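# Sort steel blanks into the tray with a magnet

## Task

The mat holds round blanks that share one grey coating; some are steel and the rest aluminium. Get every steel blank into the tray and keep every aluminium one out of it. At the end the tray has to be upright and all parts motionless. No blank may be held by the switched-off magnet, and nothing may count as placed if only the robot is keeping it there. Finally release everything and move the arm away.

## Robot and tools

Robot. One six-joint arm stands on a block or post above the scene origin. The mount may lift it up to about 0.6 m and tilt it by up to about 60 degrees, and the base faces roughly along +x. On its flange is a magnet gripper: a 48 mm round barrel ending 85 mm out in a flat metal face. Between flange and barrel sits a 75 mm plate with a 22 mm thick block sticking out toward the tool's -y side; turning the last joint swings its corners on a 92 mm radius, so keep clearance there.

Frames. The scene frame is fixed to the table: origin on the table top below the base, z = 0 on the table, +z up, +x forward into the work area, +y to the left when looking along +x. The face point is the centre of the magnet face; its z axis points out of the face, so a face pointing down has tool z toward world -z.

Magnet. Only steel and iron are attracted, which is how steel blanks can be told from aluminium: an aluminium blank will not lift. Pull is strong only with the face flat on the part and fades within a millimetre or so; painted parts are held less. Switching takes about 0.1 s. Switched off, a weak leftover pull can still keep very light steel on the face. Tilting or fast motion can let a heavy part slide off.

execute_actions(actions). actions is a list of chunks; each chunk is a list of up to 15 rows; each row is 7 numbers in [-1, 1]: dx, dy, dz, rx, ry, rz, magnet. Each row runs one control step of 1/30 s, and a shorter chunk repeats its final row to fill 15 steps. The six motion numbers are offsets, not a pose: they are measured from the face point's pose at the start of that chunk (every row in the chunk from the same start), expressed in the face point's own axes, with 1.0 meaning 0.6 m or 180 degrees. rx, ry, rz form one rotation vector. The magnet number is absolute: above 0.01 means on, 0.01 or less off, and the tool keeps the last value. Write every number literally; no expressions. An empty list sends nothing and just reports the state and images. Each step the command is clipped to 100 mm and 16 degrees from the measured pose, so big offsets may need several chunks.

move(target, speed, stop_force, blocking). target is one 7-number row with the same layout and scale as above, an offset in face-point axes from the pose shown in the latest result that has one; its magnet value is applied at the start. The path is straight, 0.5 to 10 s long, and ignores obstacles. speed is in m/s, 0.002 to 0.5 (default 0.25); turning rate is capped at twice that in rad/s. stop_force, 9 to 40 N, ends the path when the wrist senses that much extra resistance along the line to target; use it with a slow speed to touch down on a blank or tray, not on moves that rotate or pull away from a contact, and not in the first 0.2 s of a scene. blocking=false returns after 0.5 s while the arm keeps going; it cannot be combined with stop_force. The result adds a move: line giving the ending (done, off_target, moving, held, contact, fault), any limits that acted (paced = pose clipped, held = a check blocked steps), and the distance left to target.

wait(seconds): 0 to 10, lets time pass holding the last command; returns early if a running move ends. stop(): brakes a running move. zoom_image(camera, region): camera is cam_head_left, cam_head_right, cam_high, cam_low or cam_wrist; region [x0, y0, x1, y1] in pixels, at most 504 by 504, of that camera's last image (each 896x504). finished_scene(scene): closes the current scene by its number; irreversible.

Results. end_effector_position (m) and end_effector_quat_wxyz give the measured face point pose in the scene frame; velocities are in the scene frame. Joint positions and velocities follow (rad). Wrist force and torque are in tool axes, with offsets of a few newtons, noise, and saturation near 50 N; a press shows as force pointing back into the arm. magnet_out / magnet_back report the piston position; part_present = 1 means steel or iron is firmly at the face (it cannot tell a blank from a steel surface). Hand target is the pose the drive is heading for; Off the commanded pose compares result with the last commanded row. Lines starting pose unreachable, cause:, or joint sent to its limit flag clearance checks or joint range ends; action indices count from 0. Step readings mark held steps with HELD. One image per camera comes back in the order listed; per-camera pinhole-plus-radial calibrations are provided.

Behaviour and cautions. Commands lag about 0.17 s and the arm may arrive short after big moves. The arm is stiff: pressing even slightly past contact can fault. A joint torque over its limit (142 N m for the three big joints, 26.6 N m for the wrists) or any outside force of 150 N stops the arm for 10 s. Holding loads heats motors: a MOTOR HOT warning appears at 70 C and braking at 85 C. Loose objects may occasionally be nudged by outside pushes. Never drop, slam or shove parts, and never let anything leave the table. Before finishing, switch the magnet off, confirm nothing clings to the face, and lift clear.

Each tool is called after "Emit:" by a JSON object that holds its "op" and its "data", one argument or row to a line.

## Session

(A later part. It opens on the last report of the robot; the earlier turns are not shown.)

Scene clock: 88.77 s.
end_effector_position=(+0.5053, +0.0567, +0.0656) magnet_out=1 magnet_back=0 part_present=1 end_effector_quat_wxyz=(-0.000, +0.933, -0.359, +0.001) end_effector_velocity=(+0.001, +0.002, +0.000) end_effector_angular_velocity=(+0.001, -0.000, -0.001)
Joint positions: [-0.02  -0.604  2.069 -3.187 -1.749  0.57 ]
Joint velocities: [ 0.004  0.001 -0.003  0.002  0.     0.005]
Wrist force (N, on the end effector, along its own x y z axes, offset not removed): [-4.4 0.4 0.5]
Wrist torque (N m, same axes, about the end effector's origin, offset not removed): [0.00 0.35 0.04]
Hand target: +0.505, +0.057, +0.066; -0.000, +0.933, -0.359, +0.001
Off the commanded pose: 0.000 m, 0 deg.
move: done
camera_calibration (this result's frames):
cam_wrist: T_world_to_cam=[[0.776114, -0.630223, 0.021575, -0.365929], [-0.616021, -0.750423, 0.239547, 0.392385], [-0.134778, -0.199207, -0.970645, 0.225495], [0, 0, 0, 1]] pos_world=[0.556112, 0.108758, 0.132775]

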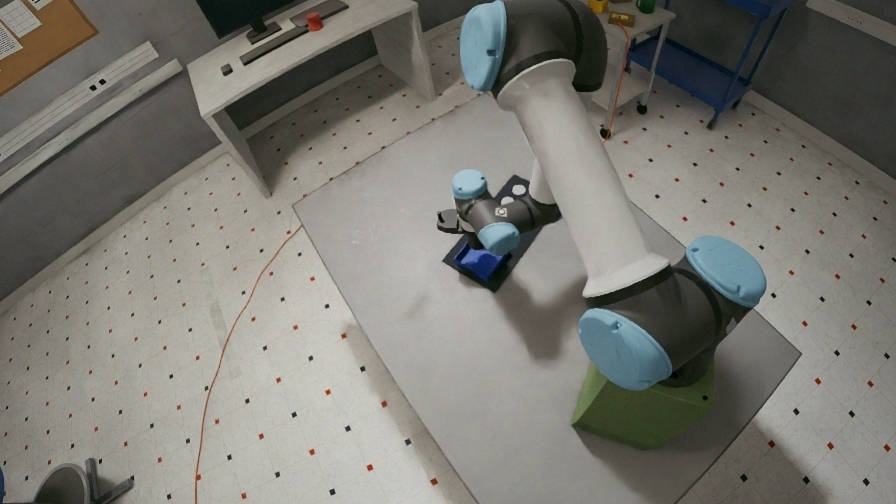

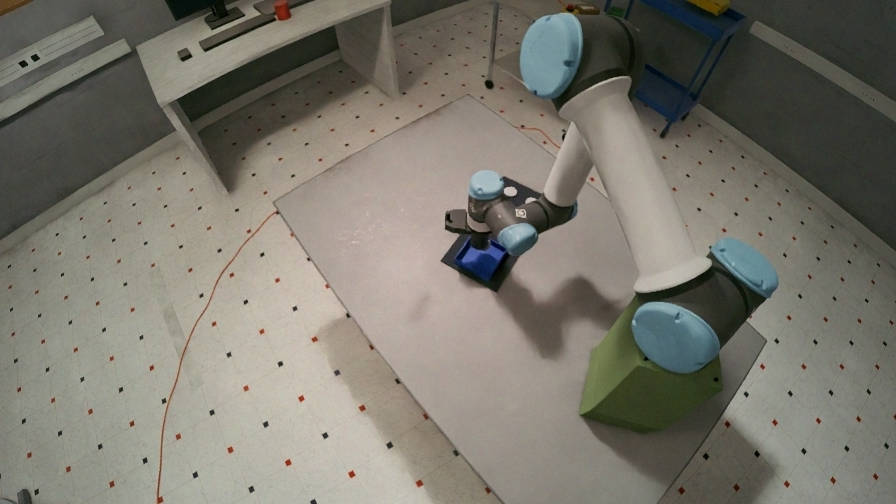

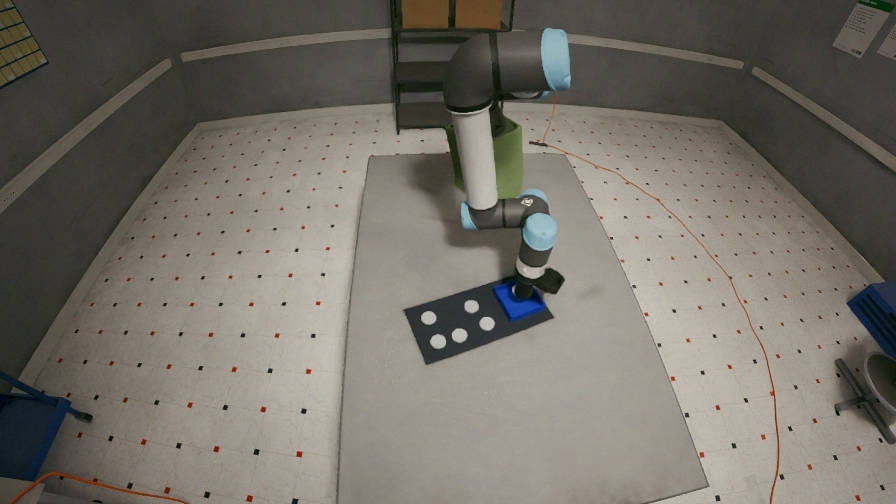

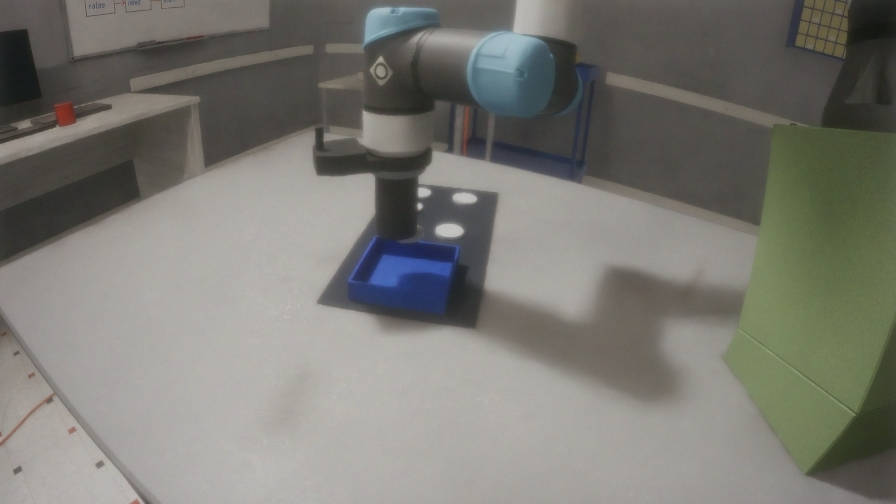

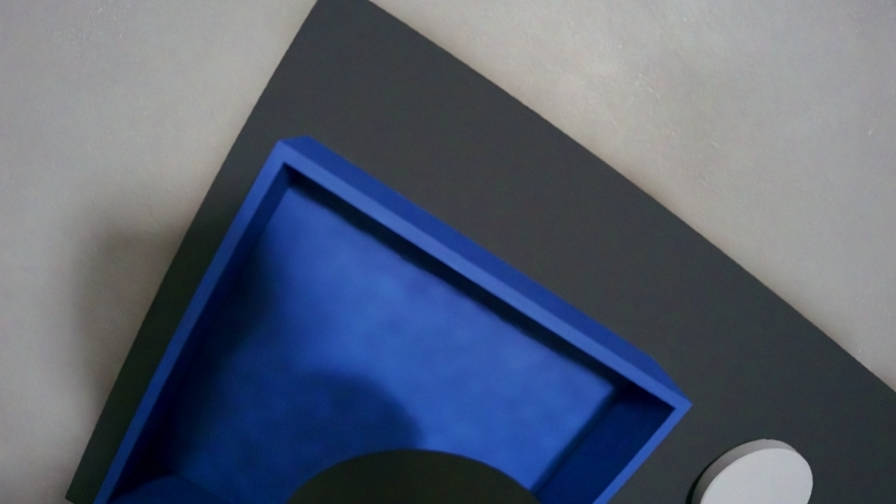

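Emit:
{"op": "move", "data": {
  "target": [-0.043,-0.008,0,0,0,0,1]
}}

Emit:
{"op": "move", "data": {
  "target": [0,0,0.072,0,0,0,1],
  "speed": 0.08
}}

Emit:
{"op": "execute_actions", "data": {
  "actions": [
    [[0,0,0,0,0,0,0]]
  ]
}}

Emit:
{"op": "move", "data": {
  "target": [0,0,-0.072,0,0,0,0]
}}

Scene clock: 98.70 s.
end_effector_position=(+0.4895, +0.0775, +0.0656) magnet_out=1 magnet_back=0 part_present=1 end_effector_quat_wxyz=(-0.000, +0.933, -0.359, +0.001) end_effector_velocity=(-0.001, +0.001, +0.000) end_effector_angular_velocity=(-0.001, +0.000, +0.000)
Joint positions: [ 0.017 -0.592  2.098 -3.22  -1.754  0.607]
Joint velocities: [ 0.003  0.     0.002 -0.002 -0.002  0.003]
Wrist force (N, on the end effector, along its own x y z axes, offset not removed): [-2.2 0.8 1.3]
Wrist torque (N m, same axes, about the end effector's origin, offset not removed): [-0.01 0.13 0.14]
Hand target: +0.489, +0.078, +0.066; -0.000, +0.933, -0.359, +0.001
Off the commanded pose: 0.000 m, 0 deg.
move: done
camera_calibration (this result's frames):
cam_wrist: T_world_to_cam=[[0.776106, -0.630236, 0.0214887, -0.340566], [-0.616025, -0.75044, 0.239485, 0.398259], [-0.134806, -0.199103, -0.970662, 0.22748], [0, 0, 0, 1]] pos_world=[0.540319, 0.129524, 0.132748]

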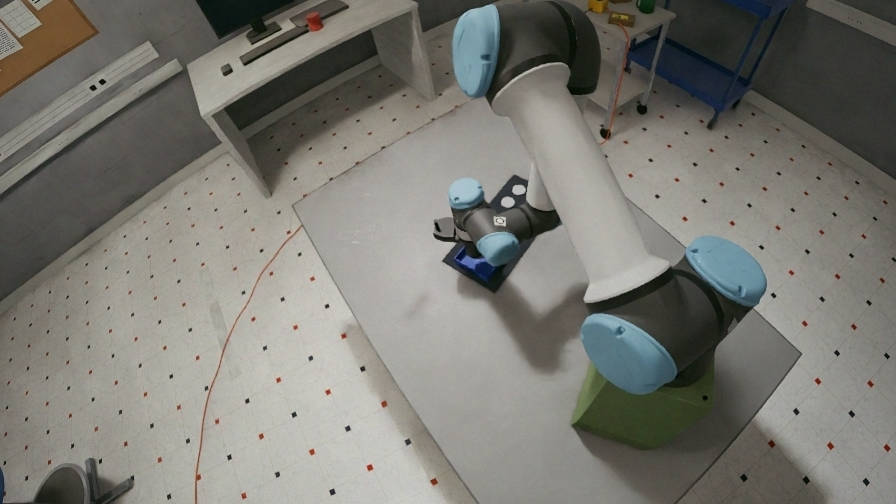

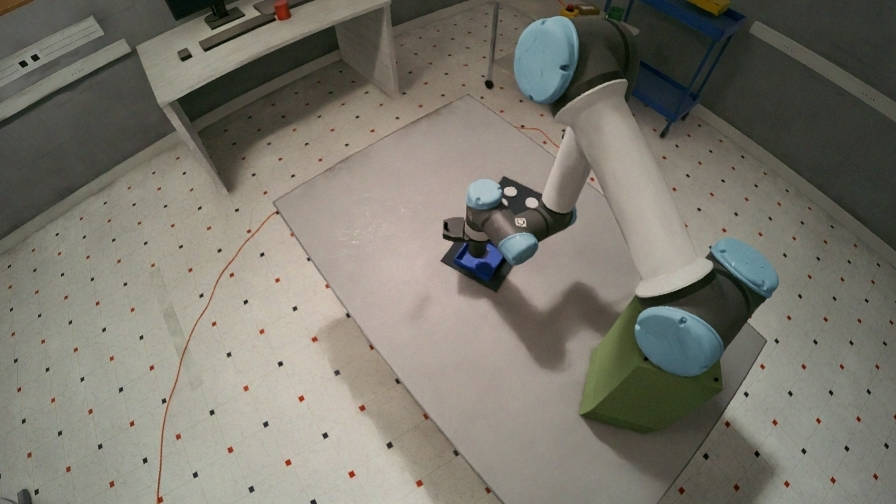

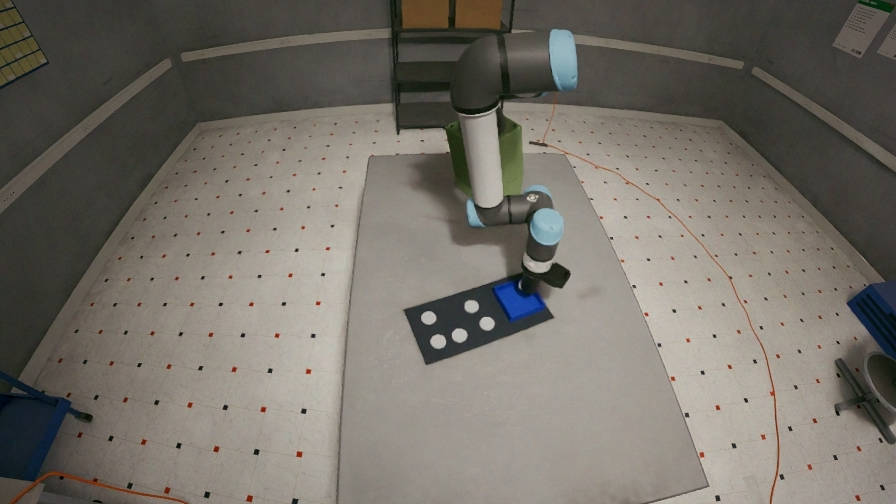

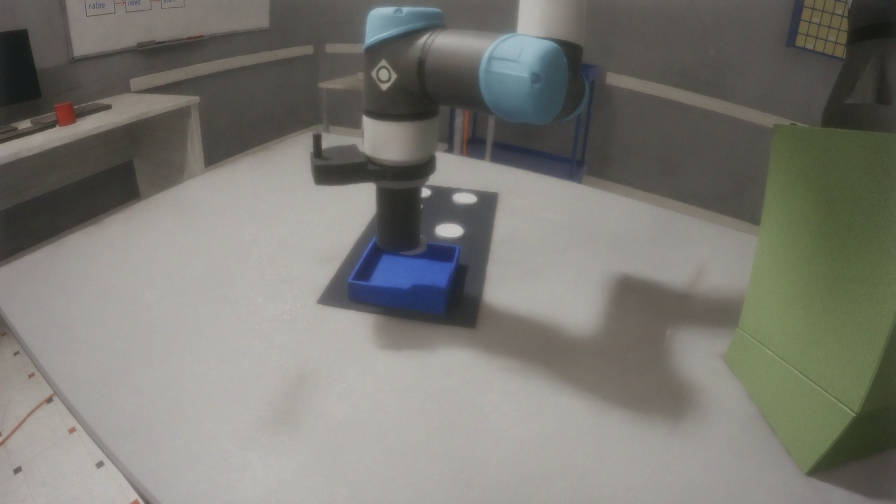

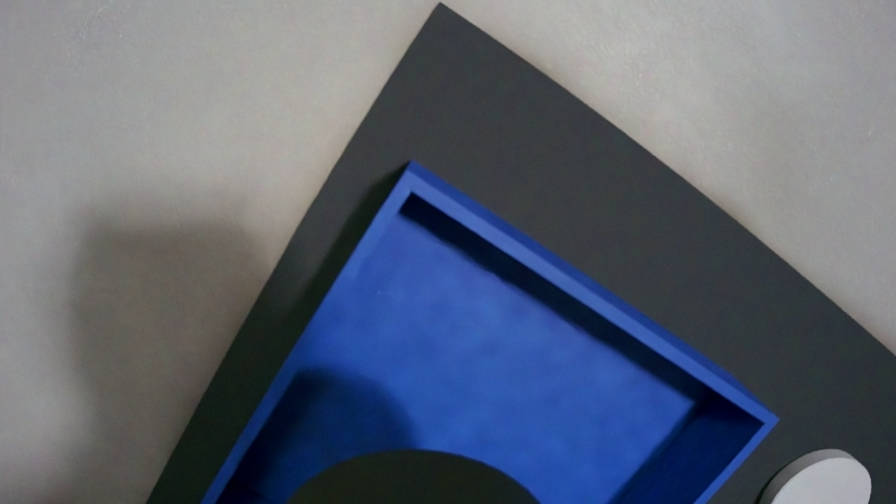

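Scene clock: 99.70 s.
end_effector_position=(+0.4896, +0.0774, +0.0226) magnet_out=1 magnet_back=0 part_present=1 end_effector_quat_wxyz=(-0.000, +0.933, -0.359, +0.001) end_effector_velocity=(-0.000, +0.000, -0.002) end_effector_angular_velocity=(-0.001, +0.000, +0.000)
Joint positions: [ 0.    -0.479  2.037 -3.276 -1.752  0.59 ]
Joint velocities: [-0.     0.005 -0.003 -0.002 -0.001 -0.001]
Wrist force (N, on the end effector, along its own x y z axes, offset not removed): [-2.8 0.8 0.0]
Wrist torque (N m, same axes, about the end effector's origin, offset not removed): [0.05 0.20 0.14]
Hand target: +0.490, +0.077, +0.022; -0.000, +0.933, -0.359, +0.001
Off the commanded pose: 0.000 m, 0 deg.
move: done
camera_calibration (this result's frames):
cam_wrist: T_world_to_cam=[[0.776108, -0.630232, 0.0215286, -0.339705], [-0.616026, -0.750432, 0.239508, 0.408533], [-0.13479, -0.199146, -0.970656, 0.185692], [0, 0, 0, 1]] pos_world=[0.540344, 0.129463, 0.0897099]

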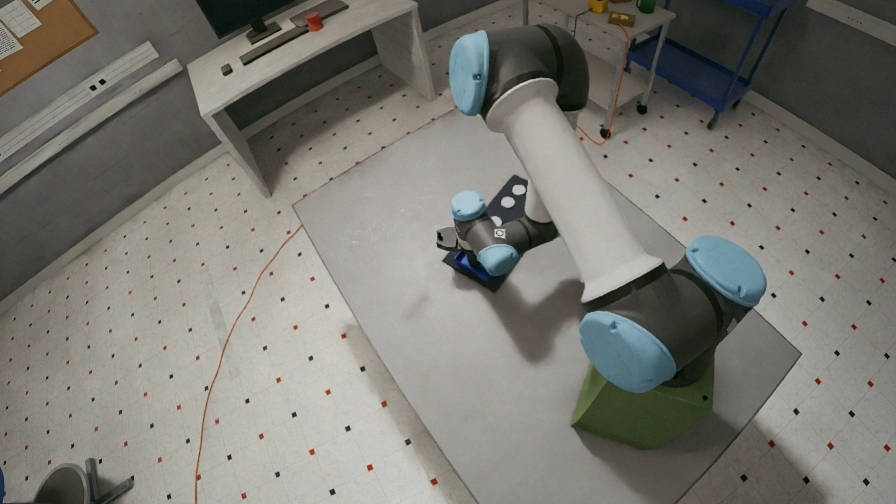

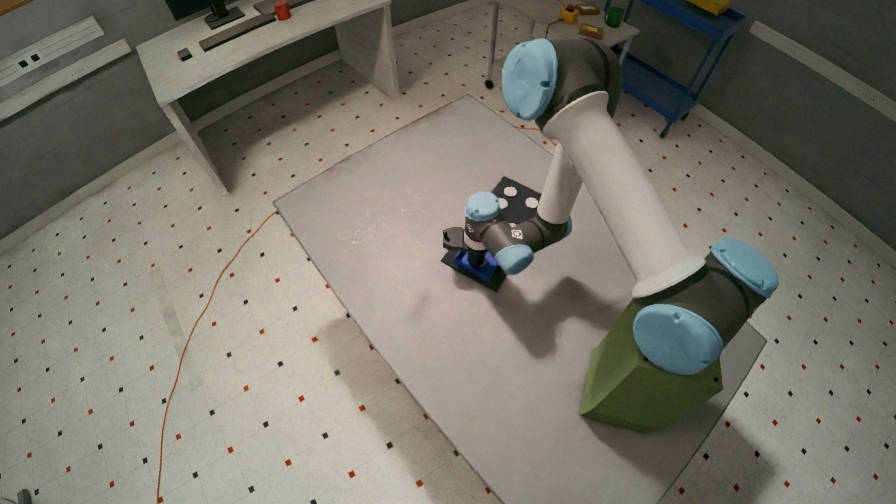

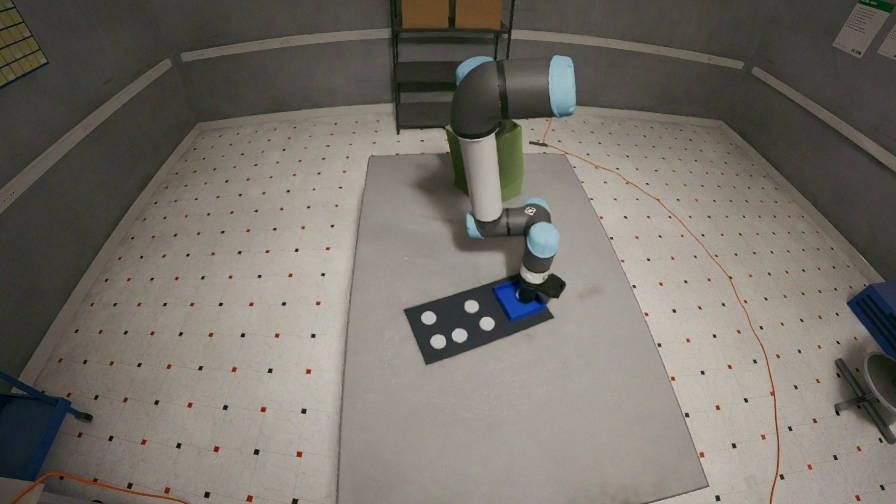

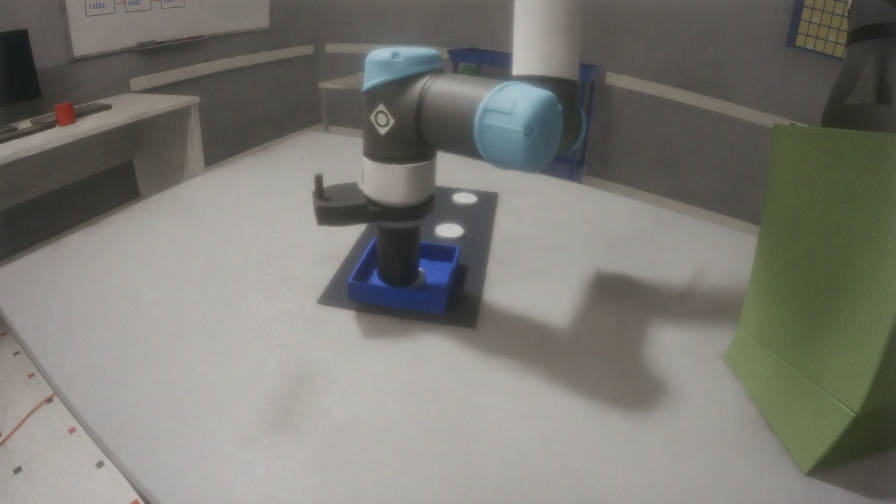

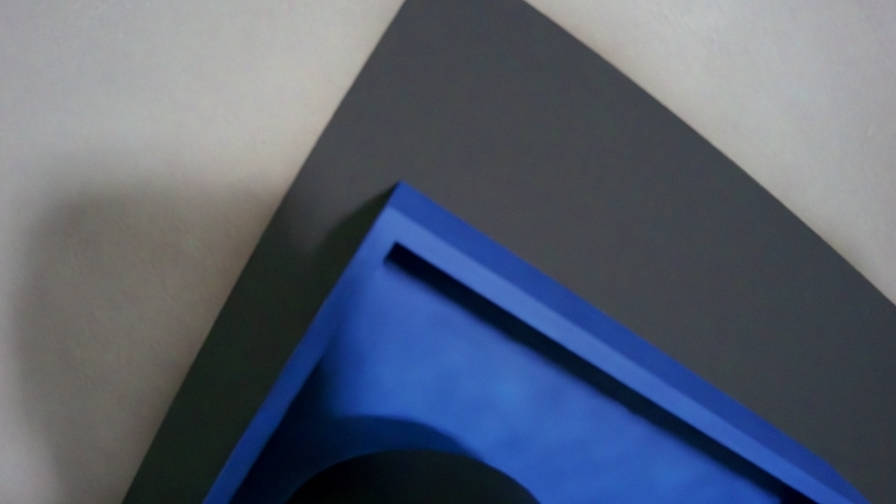

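Scene clock: 100.20 s.
end_effector_position=(+0.4896, +0.0774, +0.0225) magnet_out=0 magnet_back=1 part_present=0 end_effector_quat_wxyz=(-0.000, +0.933, -0.359, +0.001) end_effector_velocity=(+0.000, +0.000, +0.000) end_effector_angular_velocity=(-0.000, -0.000, +0.000)
Joint positions: [ 0.    -0.479  2.037 -3.276 -1.752  0.59 ]
Joint velocities: [ 0. -0.  0. -0. -0.  0.]
Wrist force (N, on the end effector, along its own x y z axes, offset not removed): [-2.3 -0.3 0.5]
Wrist torque (N m, same axes, about the end effector's origin, offset not removed): [-0.07 0.20 0.10]
Hand target: +0.490, +0.077, +0.023; -0.000, +0.933, -0.359, +0.001
Off the commanded pose: 0.000 m, 0 deg.
Step readings (end_effector_position):
0: (+0.4896, +0.0774, +0.0226)
1: (+0.4896, +0.0774, +0.0225)
2: (+0.4896, +0.0774, +0.0225)
4: (+0.4896, +0.0774, +0.0225)
8: (+0.4896, +0.0774, +0.0225)
15: end_effector_position above
camera_calibration (this result's frames):
cam_wrist: T_world_to_cam=[[0.776107, -0.630234, 0.0215392, -0.33971], [-0.61603, -0.750431, 0.239501, 0.408556], [-0.134778, -0.199147, -0.970657, 0.185624], [0, 0, 0, 1]] pos_world=[0.540352, 0.129463, 0.089645]

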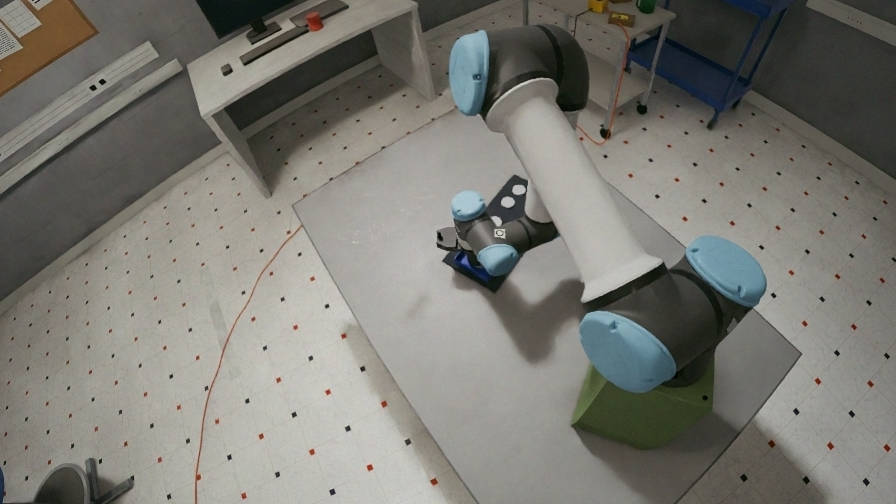

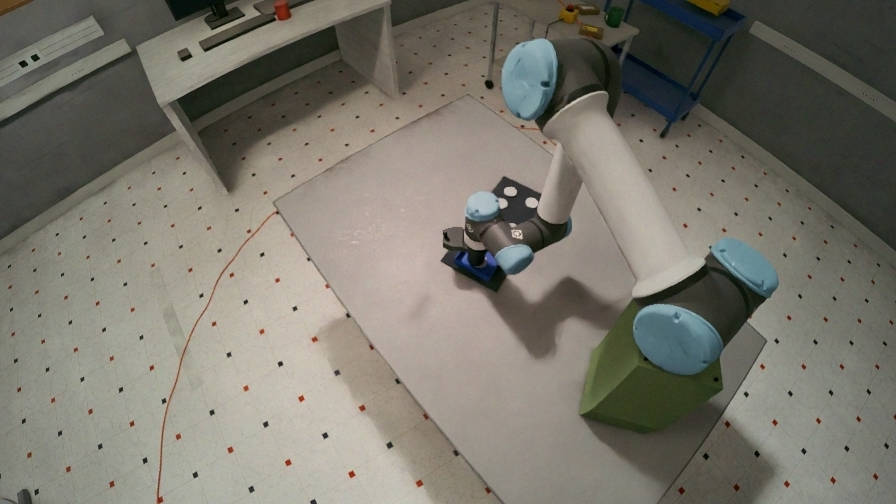

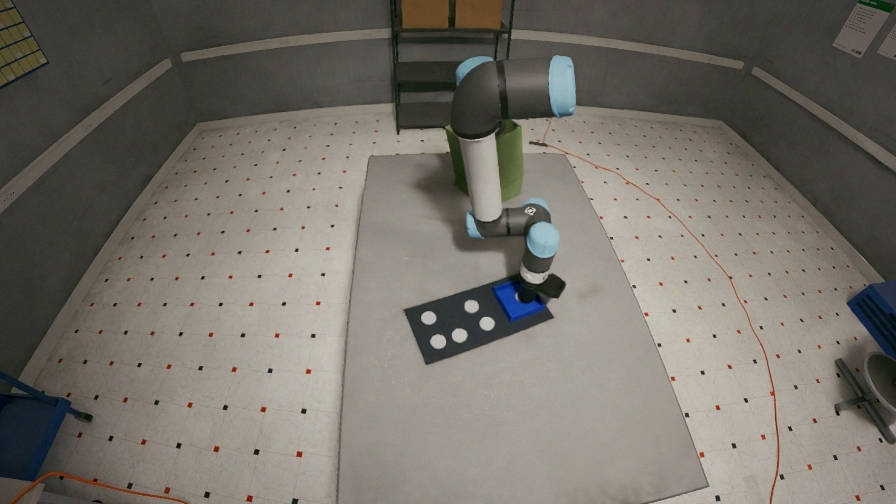

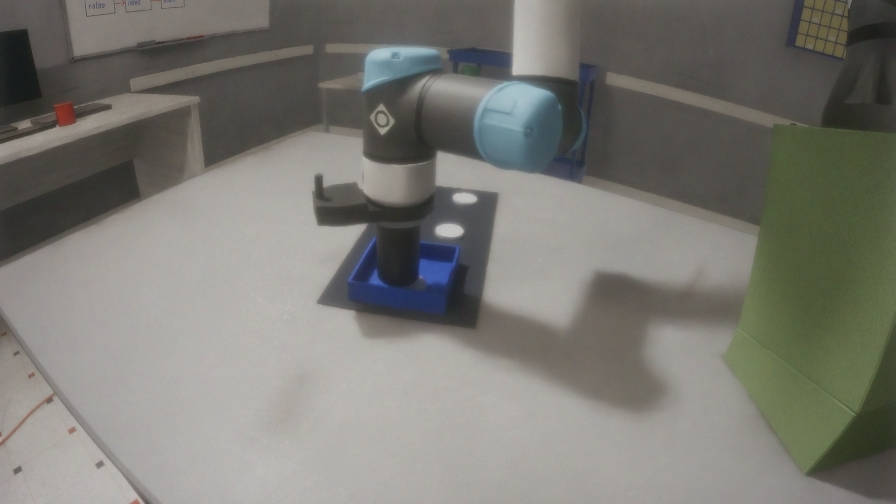

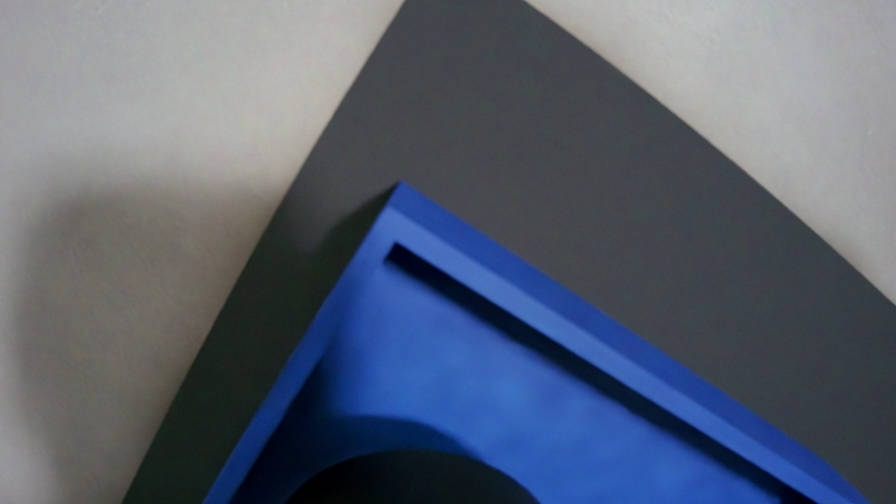

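Scene clock: 101.10 s.
end_effector_position=(+0.4895, +0.0775, +0.0655) magnet_out=0 magnet_back=1 part_present=0 end_effector_quat_wxyz=(-0.000, +0.933, -0.359, +0.001) end_effector_velocity=(+0.000, -0.001, +0.002) end_effector_angular_velocity=(-0.001, -0.000, -0.001)
Joint positions: [ 0.017 -0.592  2.098 -3.22  -1.754  0.607]
Joint velocities: [ 0.    -0.005  0.002  0.003 -0.001  0.001]
Wrist force (N, on the end effector, along its own x y z axes, offset not removed): [-3.8 1.1 1.4]
Wrist torque (N m, same axes, about the end effector's origin, offset not removed): [0.06 0.31 0.05]
Hand target: +0.490, +0.077, +0.066; -0.000, +0.933, -0.359, +0.001
Off the commanded pose: 0.000 m, 0 deg.
move: done
camera_calibration (this result's frames):
cam_wrist: T_world_to_cam=[[0.776105, -0.630237, 0.0215006, -0.340553], [-0.616029, -0.750439, 0.239478, 0.398272], [-0.134793, -0.199105, -0.970664, 0.227409], [0, 0, 0, 1]] pos_world=[0.540305, 0.129528, 0.132683]

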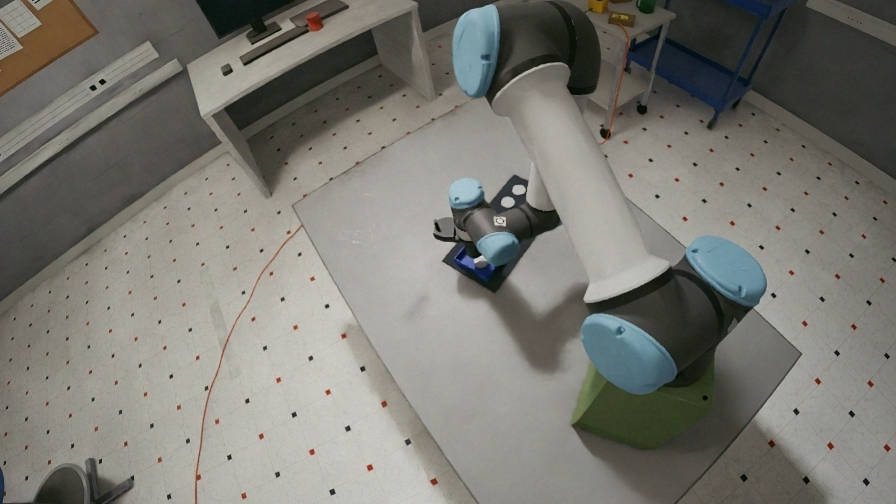

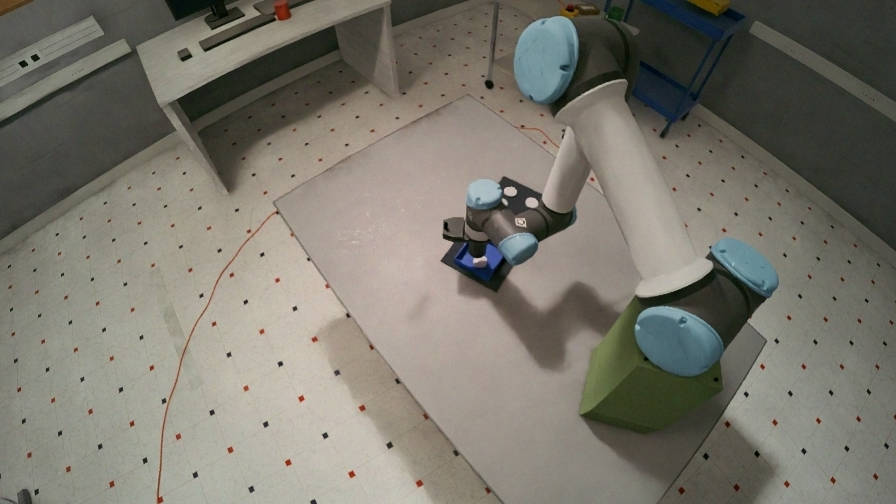

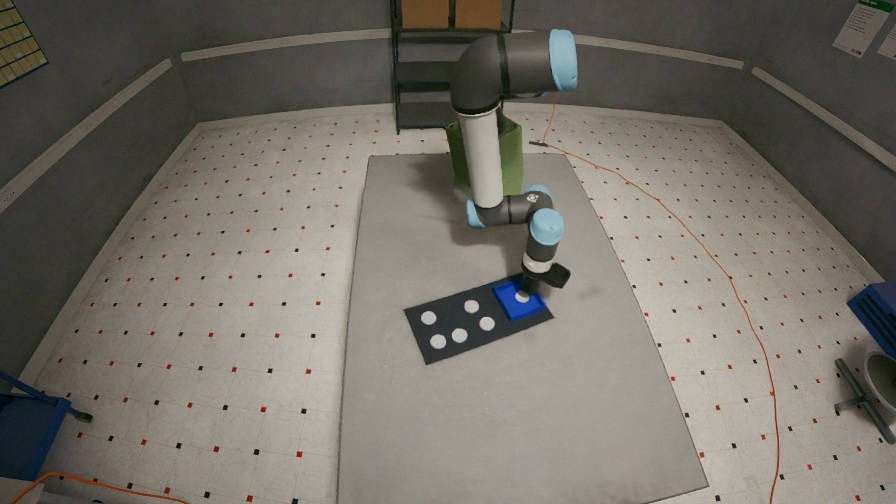

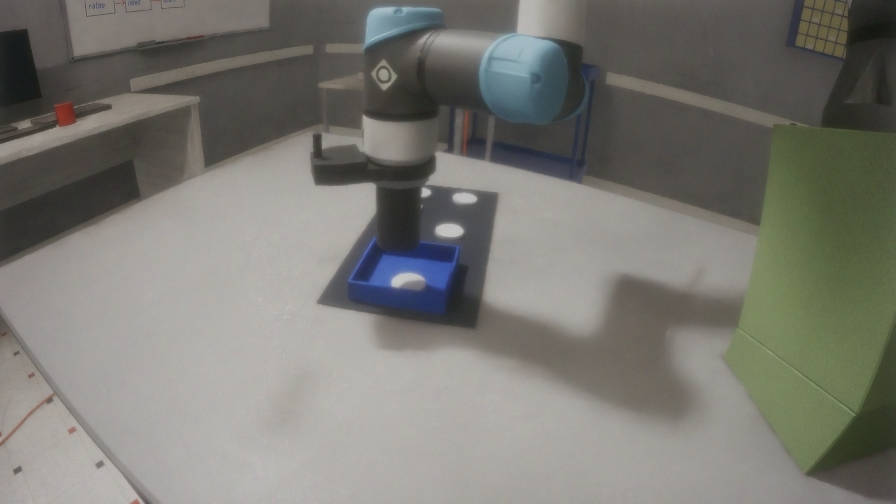

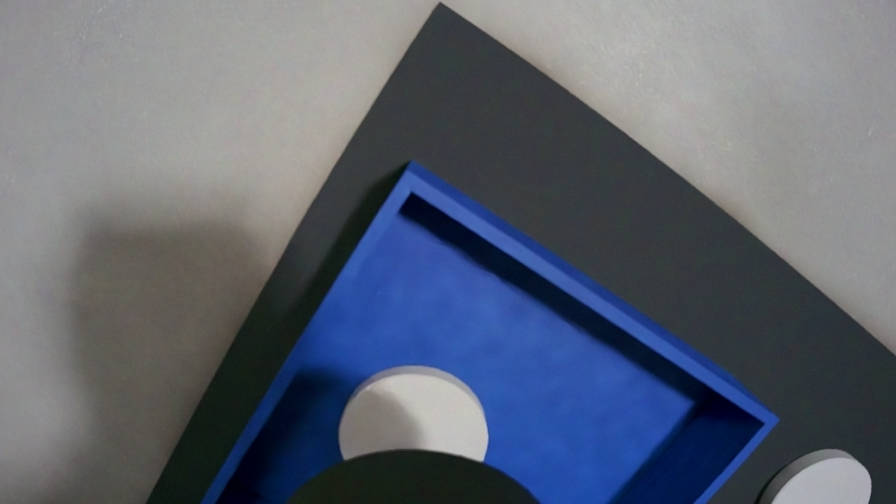

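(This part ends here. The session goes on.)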